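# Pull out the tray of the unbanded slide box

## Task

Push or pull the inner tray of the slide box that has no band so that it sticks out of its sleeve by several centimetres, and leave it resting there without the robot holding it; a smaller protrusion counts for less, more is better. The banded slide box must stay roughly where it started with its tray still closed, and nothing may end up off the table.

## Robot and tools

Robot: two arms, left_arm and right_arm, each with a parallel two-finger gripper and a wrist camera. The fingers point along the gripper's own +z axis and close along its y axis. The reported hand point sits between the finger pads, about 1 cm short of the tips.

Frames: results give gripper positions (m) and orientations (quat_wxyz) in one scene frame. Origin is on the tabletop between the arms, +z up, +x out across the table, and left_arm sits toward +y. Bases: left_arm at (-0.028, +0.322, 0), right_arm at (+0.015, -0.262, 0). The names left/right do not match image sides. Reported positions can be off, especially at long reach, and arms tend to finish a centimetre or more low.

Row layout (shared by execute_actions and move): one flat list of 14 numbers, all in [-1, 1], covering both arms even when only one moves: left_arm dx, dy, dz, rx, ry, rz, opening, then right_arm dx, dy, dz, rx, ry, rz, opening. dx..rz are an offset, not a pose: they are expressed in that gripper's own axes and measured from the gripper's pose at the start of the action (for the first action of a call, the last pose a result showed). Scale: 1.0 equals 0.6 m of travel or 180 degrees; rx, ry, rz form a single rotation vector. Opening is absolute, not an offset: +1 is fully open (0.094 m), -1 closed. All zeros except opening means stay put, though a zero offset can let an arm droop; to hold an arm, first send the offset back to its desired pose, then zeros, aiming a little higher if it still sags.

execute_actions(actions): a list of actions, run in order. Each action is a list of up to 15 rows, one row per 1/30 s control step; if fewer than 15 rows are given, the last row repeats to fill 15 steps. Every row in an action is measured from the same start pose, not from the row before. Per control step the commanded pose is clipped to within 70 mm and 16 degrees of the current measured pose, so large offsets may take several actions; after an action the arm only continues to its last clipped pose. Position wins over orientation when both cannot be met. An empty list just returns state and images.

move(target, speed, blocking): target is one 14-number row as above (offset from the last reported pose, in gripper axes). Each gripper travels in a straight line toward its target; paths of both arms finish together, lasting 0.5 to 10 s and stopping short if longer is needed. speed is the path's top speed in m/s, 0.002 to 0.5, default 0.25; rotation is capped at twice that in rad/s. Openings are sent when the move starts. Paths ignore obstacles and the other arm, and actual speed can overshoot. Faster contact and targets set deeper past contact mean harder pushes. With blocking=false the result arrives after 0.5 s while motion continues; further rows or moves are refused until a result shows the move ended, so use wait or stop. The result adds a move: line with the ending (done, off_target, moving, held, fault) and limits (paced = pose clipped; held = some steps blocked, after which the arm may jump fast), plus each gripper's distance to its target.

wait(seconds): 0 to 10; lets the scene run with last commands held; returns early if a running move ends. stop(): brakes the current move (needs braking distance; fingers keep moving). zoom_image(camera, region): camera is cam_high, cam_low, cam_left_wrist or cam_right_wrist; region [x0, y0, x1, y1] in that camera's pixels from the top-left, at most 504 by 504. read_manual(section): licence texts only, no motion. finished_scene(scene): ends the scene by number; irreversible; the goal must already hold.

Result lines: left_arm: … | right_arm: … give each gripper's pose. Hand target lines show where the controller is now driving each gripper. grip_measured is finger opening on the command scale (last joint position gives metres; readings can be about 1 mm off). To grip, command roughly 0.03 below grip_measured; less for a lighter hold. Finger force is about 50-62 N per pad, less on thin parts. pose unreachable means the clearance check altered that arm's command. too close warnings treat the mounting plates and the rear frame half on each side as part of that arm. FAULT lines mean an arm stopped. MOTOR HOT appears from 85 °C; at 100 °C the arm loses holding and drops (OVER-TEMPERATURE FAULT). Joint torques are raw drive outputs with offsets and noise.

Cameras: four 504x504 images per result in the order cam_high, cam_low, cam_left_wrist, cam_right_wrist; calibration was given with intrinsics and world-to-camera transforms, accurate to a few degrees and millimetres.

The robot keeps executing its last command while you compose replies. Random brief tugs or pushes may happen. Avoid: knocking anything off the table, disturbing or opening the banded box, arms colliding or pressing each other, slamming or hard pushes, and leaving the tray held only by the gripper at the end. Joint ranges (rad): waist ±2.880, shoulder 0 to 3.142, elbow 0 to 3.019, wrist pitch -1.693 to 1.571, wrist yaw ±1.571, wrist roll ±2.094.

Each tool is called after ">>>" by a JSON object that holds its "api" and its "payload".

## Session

>>> {"api": "execute_actions", "payload": {"actions": []}}

Scene clock: 0.00 s.
left_arm: end_effector_position=(+0.9268, +0.4781, +0.1218) grip_measured=+1.000 end_effector_quat_wxyz=(+0.694, -0.583, +0.284, -0.314) | right_arm: end_effector_position=(+0.4552, -0.6873, +0.3040) grip_measured=+1.000 end_effector_quat_wxyz=(+0.664, +0.241, +0.679, +0.200)
Joint positions: left_arm=[ 0.185  2.735  2.366  0.566 -0.625 -1.426  0.094] | right_arm=[-1.196  1.577  1.047  0.464 -0.948  0.58   0.094]
Joint velocities: left_arm=[-0.005 -0.005 -0.007 -0.002 -0.022 -0.007  0.   ] | right_arm=[-0.015 -0.015  0.002 -0.027 -0.022  0.037  0.   ]
Joint torques (N m, as the arm reports them, + toward a larger angle): no reading
Motor temperatures (°C, as the motors report them): left_arm=[23 24 24 21 24 23] | right_arm=[24 24 22 20 20 24]
Hand target (left_arm): +0.929, +0.478, +0.120; +0.695, -0.582, +0.281, -0.316
Hand target (right_arm): +0.458, -0.691, +0.315; +0.671, +0.233, +0.677, +0.194
camera_calibration (this result's frames):
cam_left_wrist: T_world_to_cam=[[-0.0949496, -0.11277, 0.989074, 0.0227884], [0.0635298, -0.992224, -0.10703, 0.43027], [0.993453, 0.0526732, 0.101376, -0.832141], [0, 0, 0, 1]] pos_world=[0.801521, 0.473326, 0.107871]
cam_right_wrist: T_world_to_cam=[[-0.0601195, -0.797365, -0.600495, -0.333327], [-0.579588, 0.517671, -0.629361, 0.812529], [0.812689, 0.310203, -0.493265, 0.114907], [0, 0, 0, 1]] pos_world=[0.357509, -0.72205, 0.367892]

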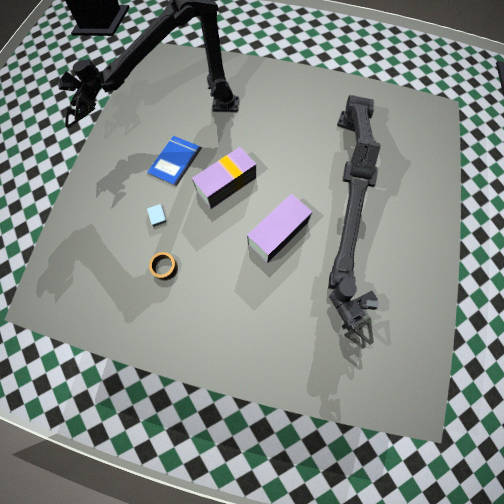

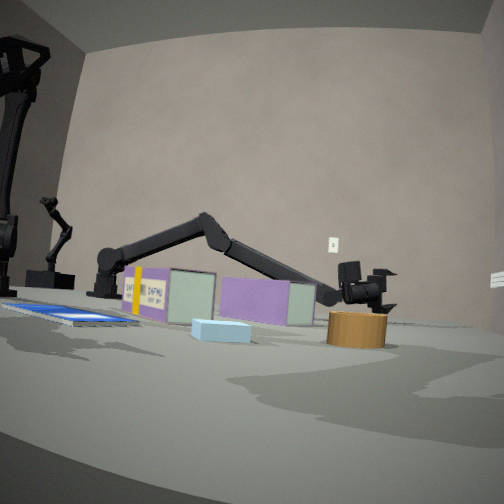

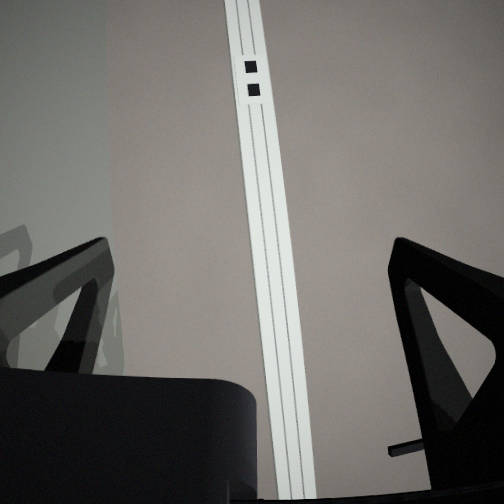

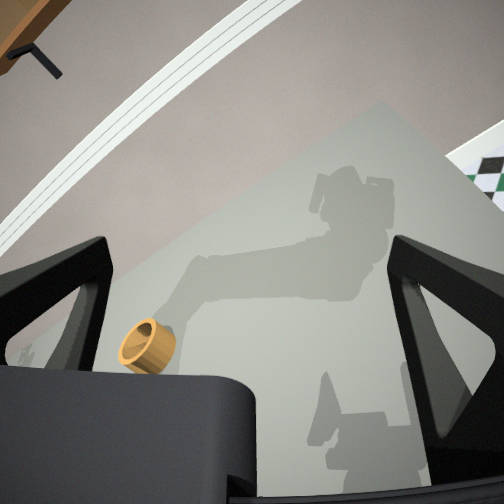

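>>> {"api": "zoom_image", "payload": {"camera": "cam_high", "region": [180, 140, 330, 280]}}

Region (180, 140, 330, 280) of cam_high's 504x504 image, scaled by 3.360, with more detail than that image has; it fills the top 470 rows of this view, and the rest is white.

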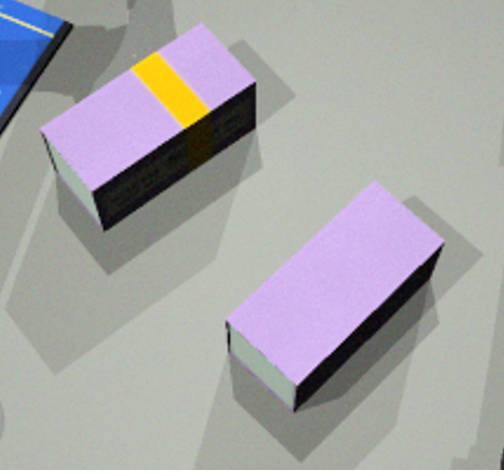

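>>> {"api": "move", "payload": {"target": [-0.2953,-0.3075,-0.93,0.2388,0.3734,0.4204,-1, 0.8825,0.9212,0.2035,0.2717,0.491,-0.0015,0.2], "speed": 0.3}}

Scene clock: 4.77 s.
left_arm: end_effector_position=(+0.3719, +0.2454, +0.2315) grip_measured=-0.989 end_effector_quat_wxyz=(+0.637, +0.201, +0.724, -0.170) | right_arm: end_effector_position=(+0.5899, +0.0621, +0.1852) grip_measured=+0.203 end_effector_quat_wxyz=(-0.086, +0.255, +0.962, +0.051)
Joint positions: left_arm=[0.167 0.974 0.371 0.448 0.566 0.094 0.001] | right_arm=[ 0.267  2.175  2.238 -1.696 -0.191  0.977  0.057]
Joint velocities: left_arm=[ 0.005 -0.015  0.007  0.007  0.007 -0.051  0.   ] | right_arm=[ 0.005  0.005 -0.002  0.012  0.037  0.037 -0.001]
Joint torques (N m, as the arm reports them, + toward a larger angle): left_arm=[-1.   -3.35  9.65  1.17 -0.17  0.23] | right_arm=[ -0.51 -21.9   12.15  -0.52  -0.17   0.08]
Motor temperatures (°C, as the motors report them): left_arm=[23 26 25 21 24 23] | right_arm=[24 24 24 20 20 24]
Hand target (left_arm): +0.370, +0.240, +0.221; +0.625, +0.208, +0.732, -0.172
Hand target (right_arm): +0.598, +0.063, +0.196; -0.079, +0.264, +0.959, +0.060
Off the commanded pose (left_arm): 0.013 m, 3 deg.
Off the commanded pose (right_arm): 0.025 m, 5 deg.
joint sent to its limit (right arm) — the command would take joint 4 (wrist pitch) past its lower limit, so that joint was sent only as far as its limit.
move: off_target (left_arm, right_arm)
camera_calibration (this result's frames):
cam_left_wrist: T_world_to_cam=[[-0.495313, -0.868653, -0.0103319, 0.401117], [-0.599153, 0.350205, -0.719981, 0.305383], [0.629032, -0.350425, -0.693917, 0.138769], [0, 0, 0, 1]] pos_world=[0.294359, 0.290113, 0.320309]
cam_right_wrist: T_world_to_cam=[[-0.509507, -0.858748, -0.0543571, 0.368781], [-0.611519, 0.316933, 0.724981, 0.208464], [-0.605349, 0.402623, -0.68662, 0.580948], [0, 0, 0, 1]] pos_world=[0.667052, 0.0167174, 0.267804]

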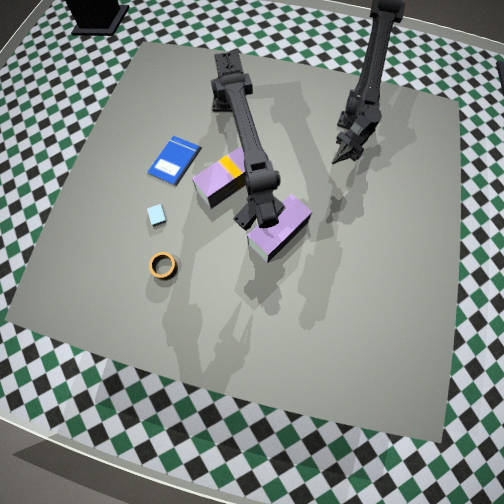

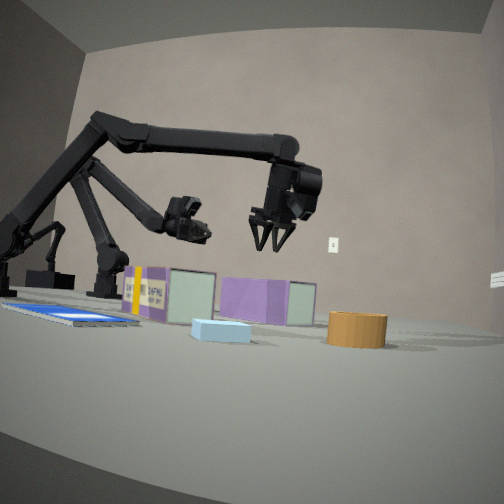

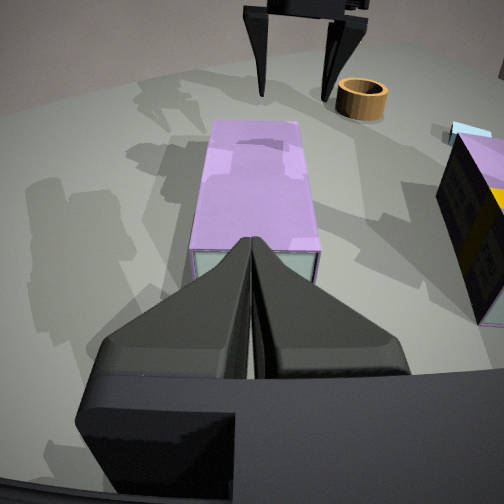

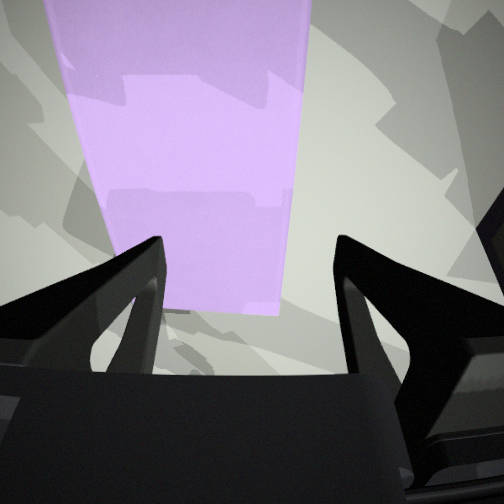

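>>> {"api": "move", "payload": {"target": [0.28,-0.01,0.14,0,0.012,0,-1, -0.058,0.05,0.10,0,0.01,0,0.0], "speed": 0.2}}

Scene clock: 6.53 s.
left_arm: end_effector_position=(+0.4131, +0.2144, +0.0408) grip_measured=-0.989 end_effector_quat_wxyz=(+0.607, +0.200, +0.751, -0.165) | right_arm: end_effector_position=(+0.6129, +0.0778, +0.1240) grip_measured=+0.003 end_effector_quat_wxyz=(-0.111, +0.258, +0.959, +0.044)
Joint positions: left_arm=[0.05  1.857 0.366 1.258 0.439 0.096 0.001] | right_arm=[ 0.267  2.326  2.338 -1.692 -0.214  0.978  0.047]
Joint velocities: left_arm=[-0.005 -0.015  0.017 -0.007 -0.007 -0.051 -0.   ] | right_arm=[-0.005 -0.005  0.017  0.007 -0.037  0.037 -0.   ]
Joint torques (N m, as the arm reports them, + toward a larger angle): left_arm=[-0.97 -9.13  4.31  3.13 -0.21  0.05] | right_arm=[ -0.53 -22.06  12.16   0.17  -0.2   -0.16]
Motor temperatures (°C, as the motors report them): left_arm=[23 26 25 21 24 23] | right_arm=[24 25 24 20 20 24]
Hand target (left_arm): +0.421, +0.209, +0.052; +0.623, +0.204, +0.736, -0.166
Hand target (right_arm): +0.626, +0.081, +0.122; -0.101, +0.254, +0.960, +0.056
Off the commanded pose (left_arm): 0.017 m, 3 deg.
Off the commanded pose (right_arm): 0.014 m, 2 deg.
move: off_target (left_arm, right_arm)
camera_calibration (this result's frames):
cam_left_wrist: T_world_to_cam=[[-0.488558, -0.872525, 0.00321614, 0.390156], [-0.654784, 0.364196, -0.662284, 0.221198], [0.576688, -0.32567, -0.749246, -0.0117138], [0, 0, 0, 1]] pos_world=[0.342206, 0.256046, 0.136465]
cam_right_wrist: T_world_to_cam=[[-0.513531, -0.857627, -0.0275937, 0.389669], [-0.573164, 0.318913, 0.754836, 0.23453], [-0.638568, 0.403448, -0.655333, 0.562935], [0, 0, 0, 1]] pos_world=[0.694004, 0.0322813, 0.202631]

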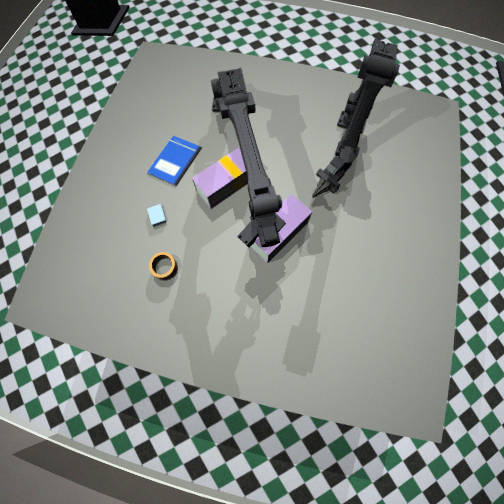

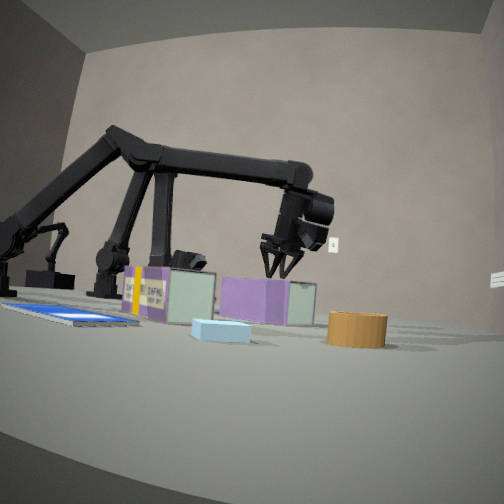

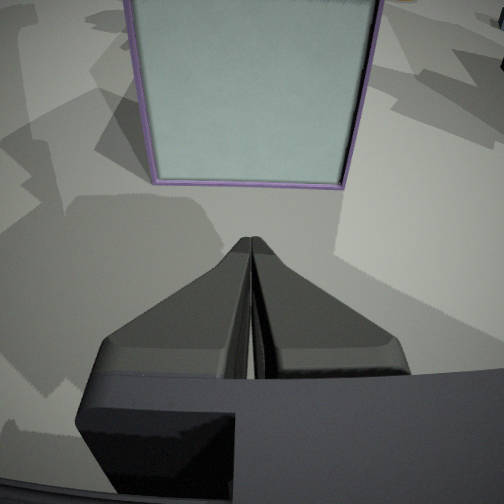

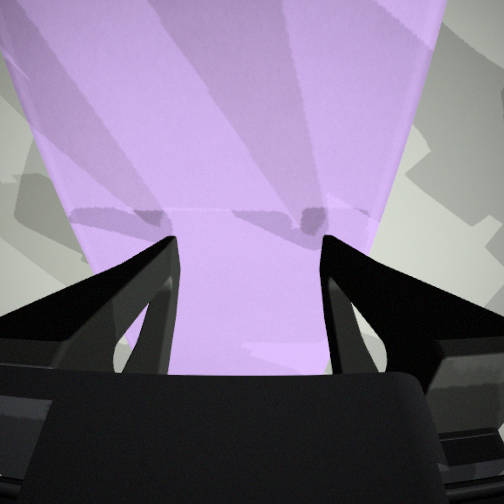

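>>> {"api": "execute_actions", "payload": {"actions": [[[-0.016,0,0.05,0,-0.015,0,-1, 0,0.014,0.03,0,0.01,0,0]],[[-0.012,0,0.05,0,0,0,-1, 0.004,0,0.08,0,0.02,0,0]],[[-0.01,0,0.045,0,0,0,-1, 0.004,0,0.11,0,0.03,0,0]],[[-0.01,0,0.05,0,0,0,-1, 0.004,0,0.11,0.01,0.03,0,0]]]}}

Scene clock: 8.63 s.
left_arm: end_effector_position=(+0.4940, +0.1862, +0.0592) grip_measured=-0.989 end_effector_quat_wxyz=(+0.634, +0.191, +0.735, -0.145) | right_arm: end_effector_position=(+0.6035, +0.0969, +0.1218) grip_measured=+0.003 end_effector_quat_wxyz=(-0.153, +0.261, +0.943, +0.140)
Joint positions: left_arm=[-0.026  1.896  0.577  1.155  0.323  0.081  0.001] | right_arm=[ 0.25   2.264  2.197 -1.553 -0.415  0.978  0.047]
Joint velocities: left_arm=[-0.005 -0.005  0.002 -0.002 -0.037 -0.037 -0.   ] | right_arm=[ 0.005  0.005  0.002 -0.022  0.037 -0.051  0.   ]
Joint torques (N m, as the arm reports them, + toward a larger angle): left_arm=[ -1.41 -10.24   8.19   1.43  -0.17   0.06] | right_arm=[  2.19 -17.96   5.49   0.89  -0.43  -0.16]
Motor temperatures (°C, as the motors report them): left_arm=[23 26 25 21 24 23] | right_arm=[24 25 24 20 20 24]
Hand target (left_arm): +0.507, +0.173, +0.060; +0.635, +0.197, +0.731, -0.152
Hand target (right_arm): +0.587, +0.109, +0.063; -0.187, +0.252, +0.943, +0.113
Off the commanded pose (left_arm): 0.020 m, 1 deg.
Off the commanded pose (right_arm): 0.065 m, 5 deg.
camera_calibration (this result's frames):
cam_left_wrist: T_world_to_cam=[[-0.451899, -0.891616, -0.0284195, 0.392312], [-0.625208, 0.339278, -0.702855, 0.289089], [0.636319, -0.299852, -0.710765, -0.0903909], [0, 0, 0, 1]] pos_world=[0.415544, 0.224607, 0.15009]
cam_right_wrist: T_world_to_cam=[[-0.544697, -0.818714, -0.181692, 0.435004], [-0.536743, 0.173871, 0.825636, 0.208114], [-0.644369, 0.547244, -0.534147, 0.522639], [0, 0, 0, 1]] pos_world=[0.685422, 0.0339481, 0.186377]

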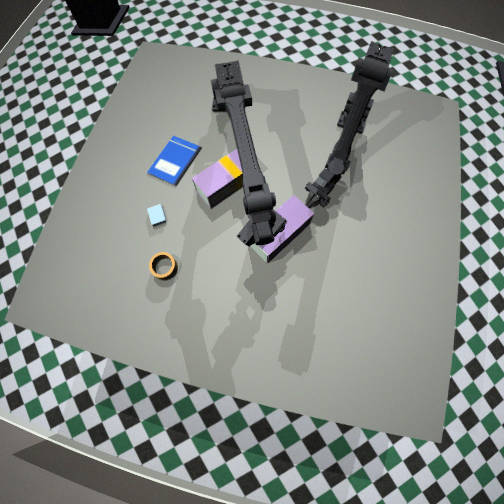

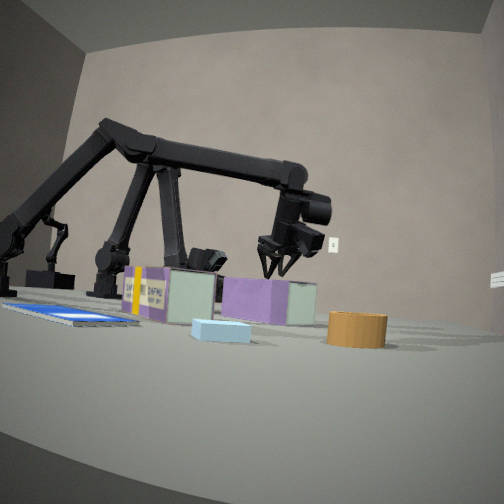

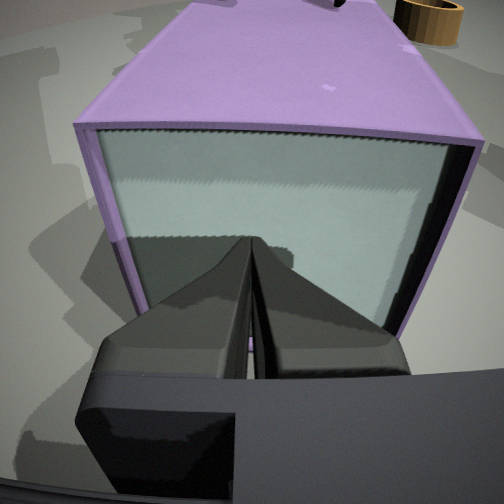

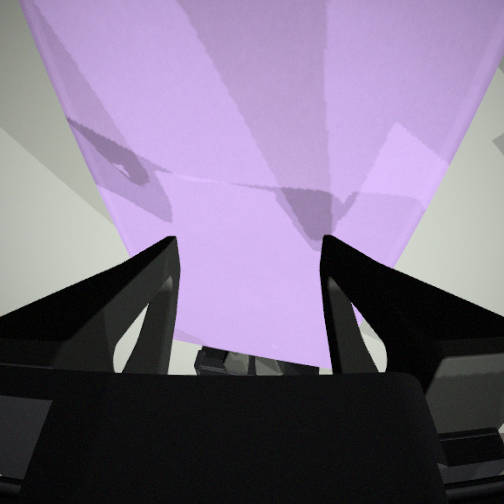

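>>> {"api": "execute_actions", "payload": {"actions": [[[0.015,-0.025,0.035,0.028,0,0,-1, 0,-0.022,0.105,0.06,0.01,0,0]],[[0.002,-0.015,0.05,0.012,0,0,-1, 0,-0.015,0.108,0.04,0.02,0,0]],[[-0.004,-0.01,0.055,0.008,0,0,-1, 0.004,-0.012,0.108,0.03,0.03,0,0]]]}}

Scene clock: 10.20 s.
left_arm: end_effector_position=(+0.5132, +0.1628, +0.0527) grip_measured=-0.989 end_effector_quat_wxyz=(+0.628, +0.217, +0.726, -0.174) | right_arm: end_effector_position=(+0.5996, +0.0904, +0.1205) grip_measured=+0.002 end_effector_quat_wxyz=(-0.151, +0.245, +0.954, +0.087)
Joint positions: left_arm=[-0.044  1.948  0.657  1.129  0.386  0.081  0.001] | right_arm=[ 0.264  2.308  2.282 -1.665 -0.33   0.945  0.047]
Joint velocities: left_arm=[ 0.005 -0.015 -0.012 -0.002  0.007 -0.066 -0.002] | right_arm=[-0.005 -0.005 -0.002  0.012  0.11  -0.007  0.   ]
Joint torques (N m, as the arm reports them, + toward a larger angle): left_arm=[ -1.92 -10.76   8.66   1.19  -0.2    0.05] | right_arm=[  1.75 -16.94   7.05  -1.15  -0.52  -0.16]
Motor temperatures (°C, as the motors report them): left_arm=[23 26 25 21 24 23] | right_arm=[24 25 24 20 20 24]
Hand target (left_arm): +0.526, +0.147, +0.050; +0.626, +0.223, +0.725, -0.183
Hand target (right_arm): +0.579, +0.099, +0.063; -0.202, +0.239, +0.949, +0.049
Off the commanded pose (left_arm): 0.021 m, 1 deg.
Off the commanded pose (right_arm): 0.065 m, 7 deg.
camera_calibration (this result's frames):
cam_left_wrist: T_world_to_cam=[[-0.521766, -0.852872, -0.0192402, 0.409017], [-0.596719, 0.380991, -0.706238, 0.283125], [0.609661, -0.35701, -0.707713, -0.0913793], [0, 0, 0, 1]] pos_world=[0.438068, 0.208348, 0.143153]
cam_right_wrist: T_world_to_cam=[[-0.503568, -0.859263, -0.0899263, 0.395279], [-0.53336, 0.227304, 0.814776, 0.202739], [-0.679666, 0.458258, -0.57276, 0.556807], [0, 0, 0, 1]] pos_world=[0.685626, 0.0384032, 0.189276]

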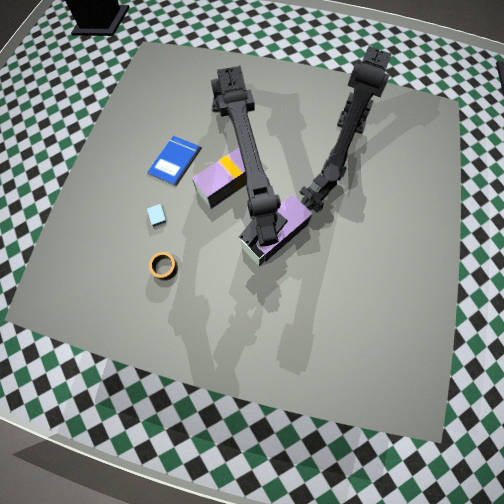

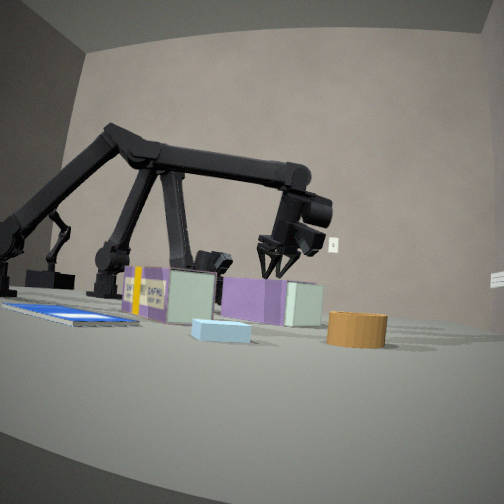

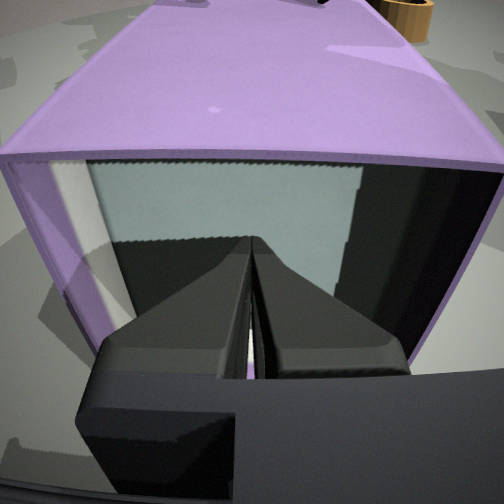

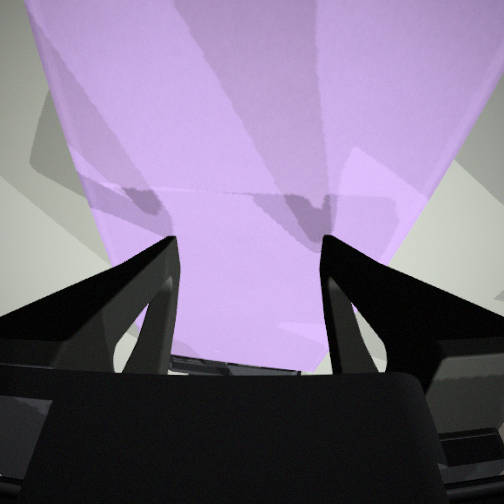

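>>> {"api": "execute_actions", "payload": {"actions": [[[0.008,-0.008,0.055,0.006,0,0,-1, -0.005,-0.012,0.108,0.03,0.01,0,0]],[[0.002,-0.008,0.055,0.006,0,0,-1, -0.005,-0.012,0.108,0.03,0.01,0,0]],[[-0.004,-0.008,0.055,0.006,0,0,-1, -0.003,-0.012,0.108,0.03,0.015,0,0]]]}}

>>> {"api": "zoom_image", "payload": {"camera": "cam_high", "region": [210, 170, 340, 290]}}

Scene clock: 11.87 s.
left_arm: end_effector_position=(+0.5475, +0.1431, +0.0529) grip_measured=-0.989 end_effector_quat_wxyz=(+0.635, +0.221, +0.719, -0.174) | right_arm: end_effector_position=(+0.6007, +0.0879, +0.1188) grip_measured=+0.002 end_effector_quat_wxyz=(-0.128, +0.239, +0.960, +0.069)
Joint positions: left_arm=[-0.073  1.999  0.765  1.093  0.364  0.081  0.001] | right_arm=[ 0.273  2.296  2.266 -1.645 -0.273  0.944  0.047]
Joint velocities: left_arm=[-0.005 -0.015 -0.022  0.032 -0.037 -0.095  0.001] | right_arm=[-0.015 -0.005  0.007 -0.002  0.007 -0.007 -0.   ]
Joint torques (N m, as the arm reports them, + toward a larger angle): left_arm=[ -1.66 -11.77   9.67   1.2   -0.3    0.07] | right_arm=[  1.75 -18.13   5.11   0.22   0.05  -0.14]
Motor temperatures (°C, as the motors report them): left_arm=[23 26 26 21 24 23] | right_arm=[24 25 24 20 20 24]
Hand target (left_arm): +0.561, +0.128, +0.051; +0.634, +0.226, +0.717, -0.181
Hand target (right_arm): +0.583, +0.094, +0.059; -0.165, +0.230, +0.959, +0.033
Off the commanded pose (left_arm): 0.022 m, 1 deg.
Off the commanded pose (right_arm): 0.065 m, 6 deg.
camera_calibration (this result's frames):
cam_left_wrist: T_world_to_cam=[[-0.527311, -0.849153, -0.0297181, 0.413176], [-0.579138, 0.384789, -0.718705, 0.30179], [0.621725, -0.36177, -0.69468, -0.125821], [0, 0, 0, 1]] pos_world=[0.470877, 0.189206, 0.141772]
cam_right_wrist: T_world_to_cam=[[-0.48592, -0.871122, -0.0709073, 0.381715], [-0.568639, 0.253494, 0.782554, 0.22792], [-0.663725, 0.420579, -0.618532, 0.556923], [0, 0, 0, 1]] pos_world=[0.684731, 0.0405136, 0.193181]

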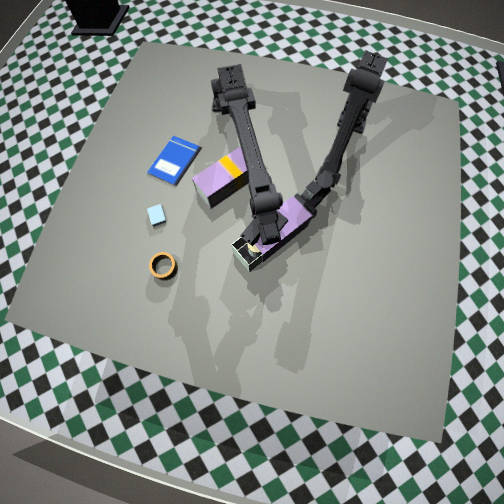

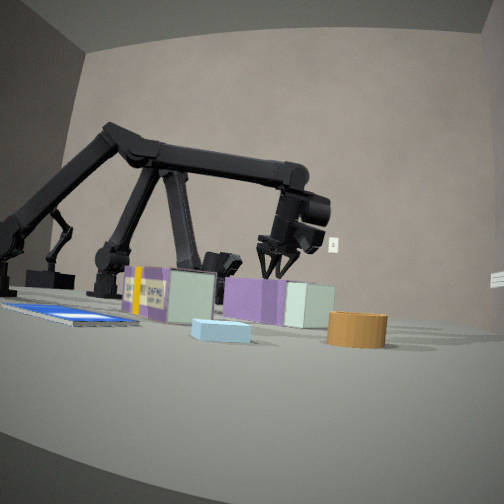

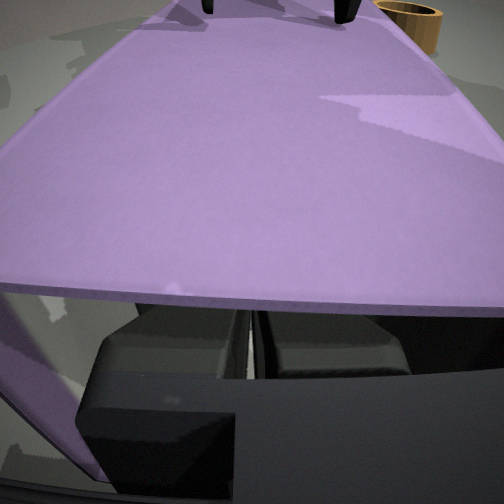

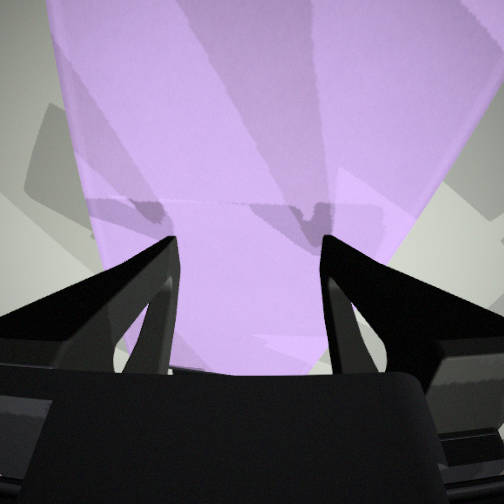

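Region (210, 170, 340, 290) of cam_high's 504x504 image, scaled by 3.877, with more detail than that image has; it fills the top 465 rows of this view, and the rest is white.

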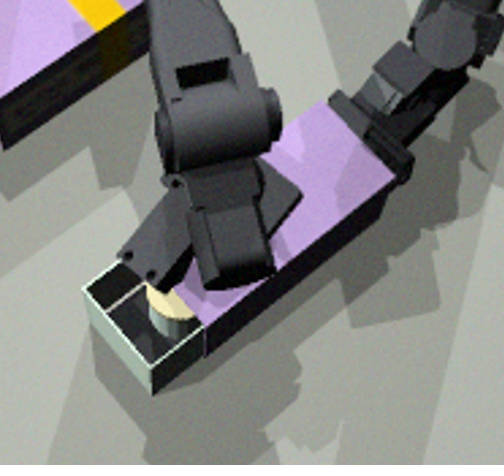

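>>> {"api": "execute_actions", "payload": {"actions": [[[0.004,-0.004,0.055,0.004,0,0,-1, -0.003,-0.01,0.108,0.025,0.02,0,0]]]}}

>>> {"api": "move", "payload": {"target": [0.025,0,-0.2,0,0,0,-1, 0,0,-0.09,0,0,0,0], "speed": 0.15}}

>>> {"api": "zoom_image", "payload": {"camera": "cam_high", "region": [180, 140, 340, 290]}}

Scene clock: 12.47 s.
left_arm: end_effector_position=(+0.5527, +0.1401, +0.0529) grip_measured=-0.989 end_effector_quat_wxyz=(+0.637, +0.221, +0.718, -0.176) | right_arm: end_effector_position=(+0.6041, +0.0856, +0.1189) grip_measured=+0.002 end_effector_quat_wxyz=(-0.124, +0.240, +0.960, +0.072)
Joint positions: left_arm=[-0.076  2.008  0.781  1.09   0.363  0.078  0.001] | right_arm=[ 0.269  2.296  2.266 -1.638 -0.271  0.943  0.047]
Joint velocities: left_arm=[-0.005 -0.015 -0.002 -0.007 -0.022  0.037 -0.   ] | right_arm=[ 0.005  0.005 -0.007  0.012  0.022 -0.007  0.   ]
Joint torques (N m, as the arm reports them, + toward a larger angle): left_arm=[ -1.86 -10.61  10.95   0.87  -0.58   0.1 ] | right_arm=[  1.82 -18.11   5.06   0.09  -0.4   -0.16]
Motor temperatures (°C, as the motors report them): left_arm=[23 26 26 21 24 23] | right_arm=[24 25 24 20 20 24]
Hand target (left_arm): +0.571, +0.124, +0.047; +0.634, +0.225, +0.718, -0.179
Hand target (right_arm): +0.584, +0.093, +0.059; -0.167, +0.231, +0.958, +0.039
Off the commanded pose (left_arm): 0.027 m, 1 deg.
Off the commanded pose (right_arm): 0.066 m, 6 deg.
camera_calibration (this result's frames):
cam_left_wrist: T_world_to_cam=[[-0.528853, -0.848241, -0.0283063, 0.414027], [-0.576593, 0.383562, -0.721402, 0.304865], [0.62278, -0.365195, -0.691938, -0.130315], [0, 0, 0, 1]] pos_world=[0.4759, 0.18667, 0.141479]
cam_right_wrist: T_world_to_cam=[[-0.488299, -0.869272, -0.0770128, 0.383347], [-0.57373, 0.253277, 0.778899, 0.233922], [-0.65757, 0.42452, -0.622402, 0.556535], [0, 0, 0, 1]] pos_world=[0.687357, 0.0377253, 0.193709]

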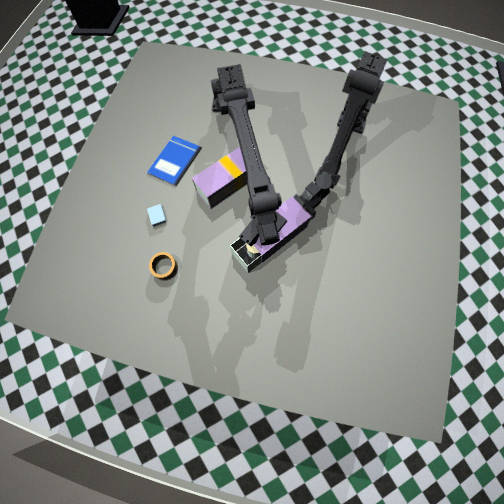

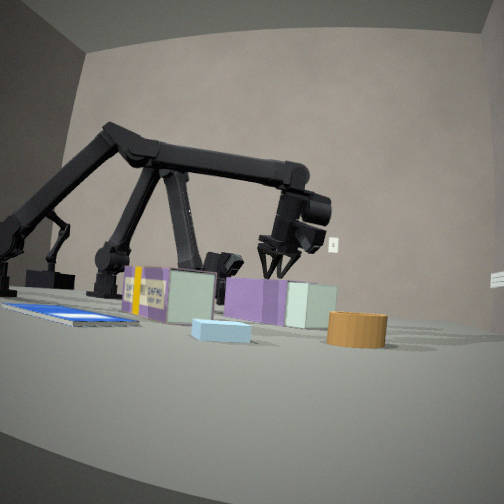

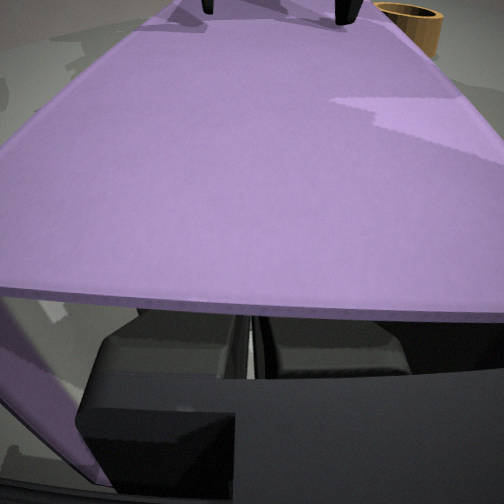

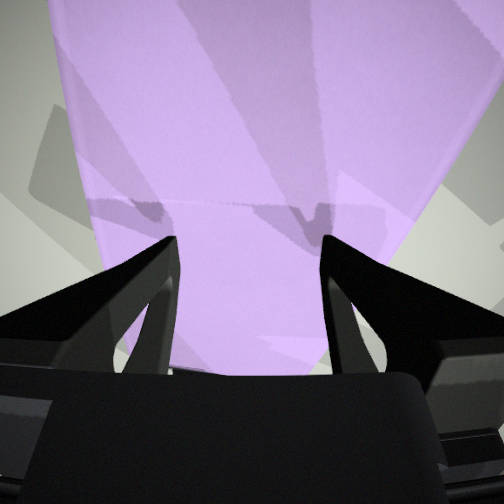

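Scene clock: 13.70 s.
left_arm: end_effector_position=(+0.4502, +0.2008, +0.0459) grip_measured=-0.989 end_effector_quat_wxyz=(+0.624, +0.217, +0.728, -0.185) | right_arm: end_effector_position=(+0.6044, +0.0724, +0.1384) grip_measured=+0.002 end_effector_quat_wxyz=(-0.130, +0.249, +0.957, +0.067)
Joint positions: left_arm=[0.043 1.915 0.477 1.264 0.488 0.084 0.001] | right_arm=[ 0.251  2.285  2.297 -1.696 -0.271  0.943  0.047]
Joint velocities: left_arm=[-0.015 -0.015  0.022  0.007 -0.007  0.051 -0.001] | right_arm=[-0.005 -0.005 -0.002  0.007 -0.037  0.022 -0.   ]
Joint torques (N m, as the arm reports them, + toward a larger angle): left_arm=[  1.22 -10.89   2.82   3.21  -0.01   0.25] | right_arm=[ -0.4  -25.95  12.32  -0.63  -0.12  -0.15]
Motor temperatures (°C, as the motors report them): left_arm=[23 26 26 21 24 23] | right_arm=[24 25 25 20 20 24]
Hand target (left_arm): +0.451, +0.205, +0.054; +0.636, +0.221, +0.718, -0.176
Hand target (right_arm): +0.613, +0.073, +0.170; -0.108, +0.243, +0.960, +0.086
Off the commanded pose (left_arm): 0.009 m, 2 deg.
Off the commanded pose (right_arm): 0.034 m, 1 deg.
joint sent to its limit (right arm) — the command would take joint 4 (wrist pitch) past its lower limit, so that joint was sent only as far as its limit.
move: off_target (right_arm)
camera_calibration (this result's frames):
cam_left_wrist: T_world_to_cam=[[-0.534073, -0.845437, -0.00177975, 0.411652], [-0.600286, 0.380689, -0.703372, 0.227875], [0.595334, -0.374584, -0.710819, -0.0340645], [0, 0, 0, 1]] pos_world=[0.376922, 0.248516, 0.1368]
cam_right_wrist: T_world_to_cam=[[-0.504467, -0.861113, -0.0632242, 0.380827], [-0.557781, 0.269119, 0.785147, 0.210622], [-0.659086, 0.431346, -0.616074, 0.574037], [0, 0, 0, 1]] pos_world=[0.687935, 0.0236439, 0.212358]

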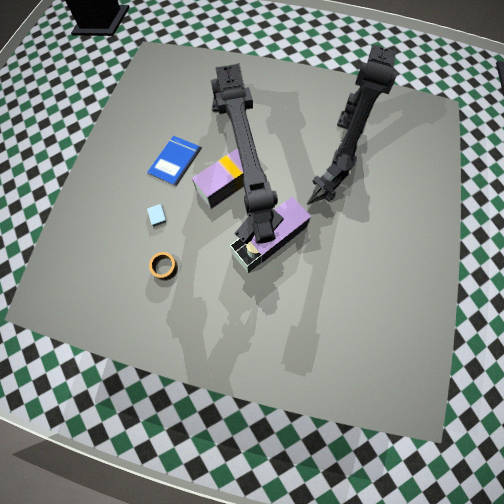

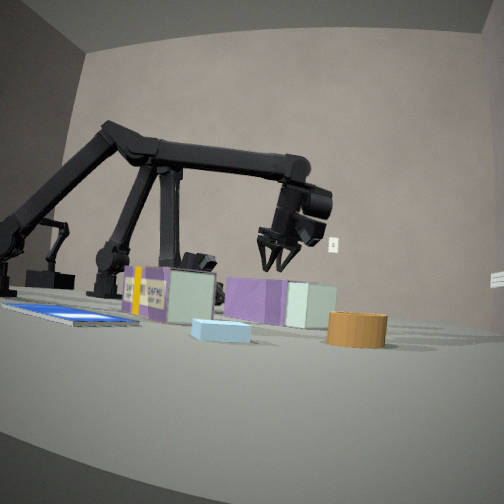

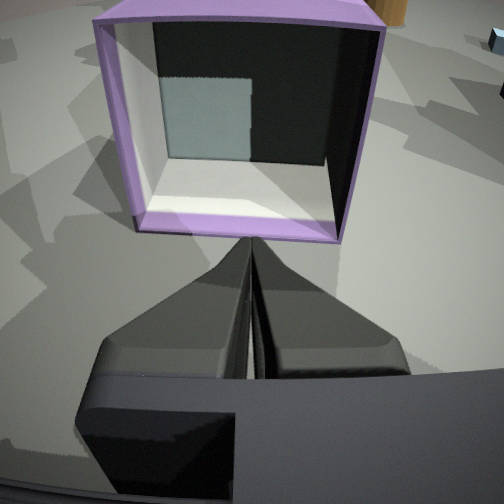

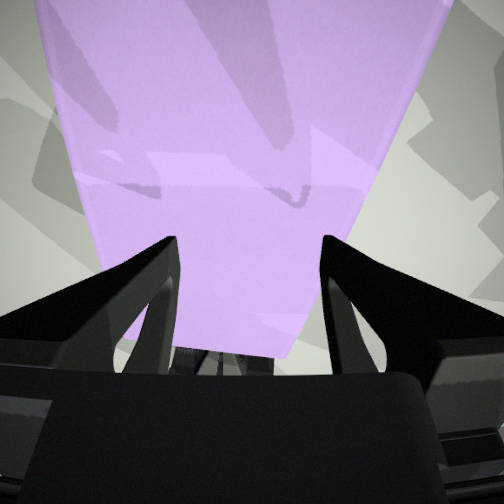

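Region (180, 140, 340, 290) of cam_high's 504x504 image, scaled by 3.150, with more detail than that image has; it fills the top 472 rows of this view, and the rest is white.

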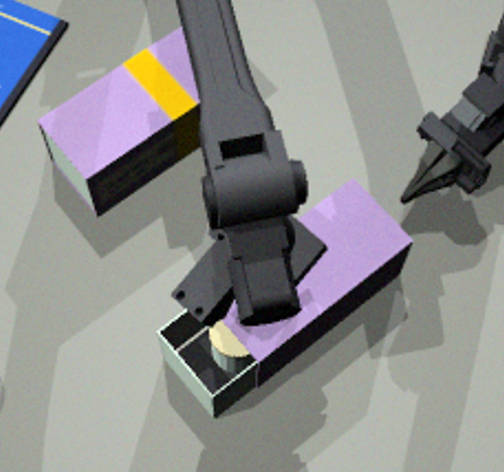

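>>> {"api": "finished_scene", "payload": {"scene": 2}}

The scene is finished: the task was done.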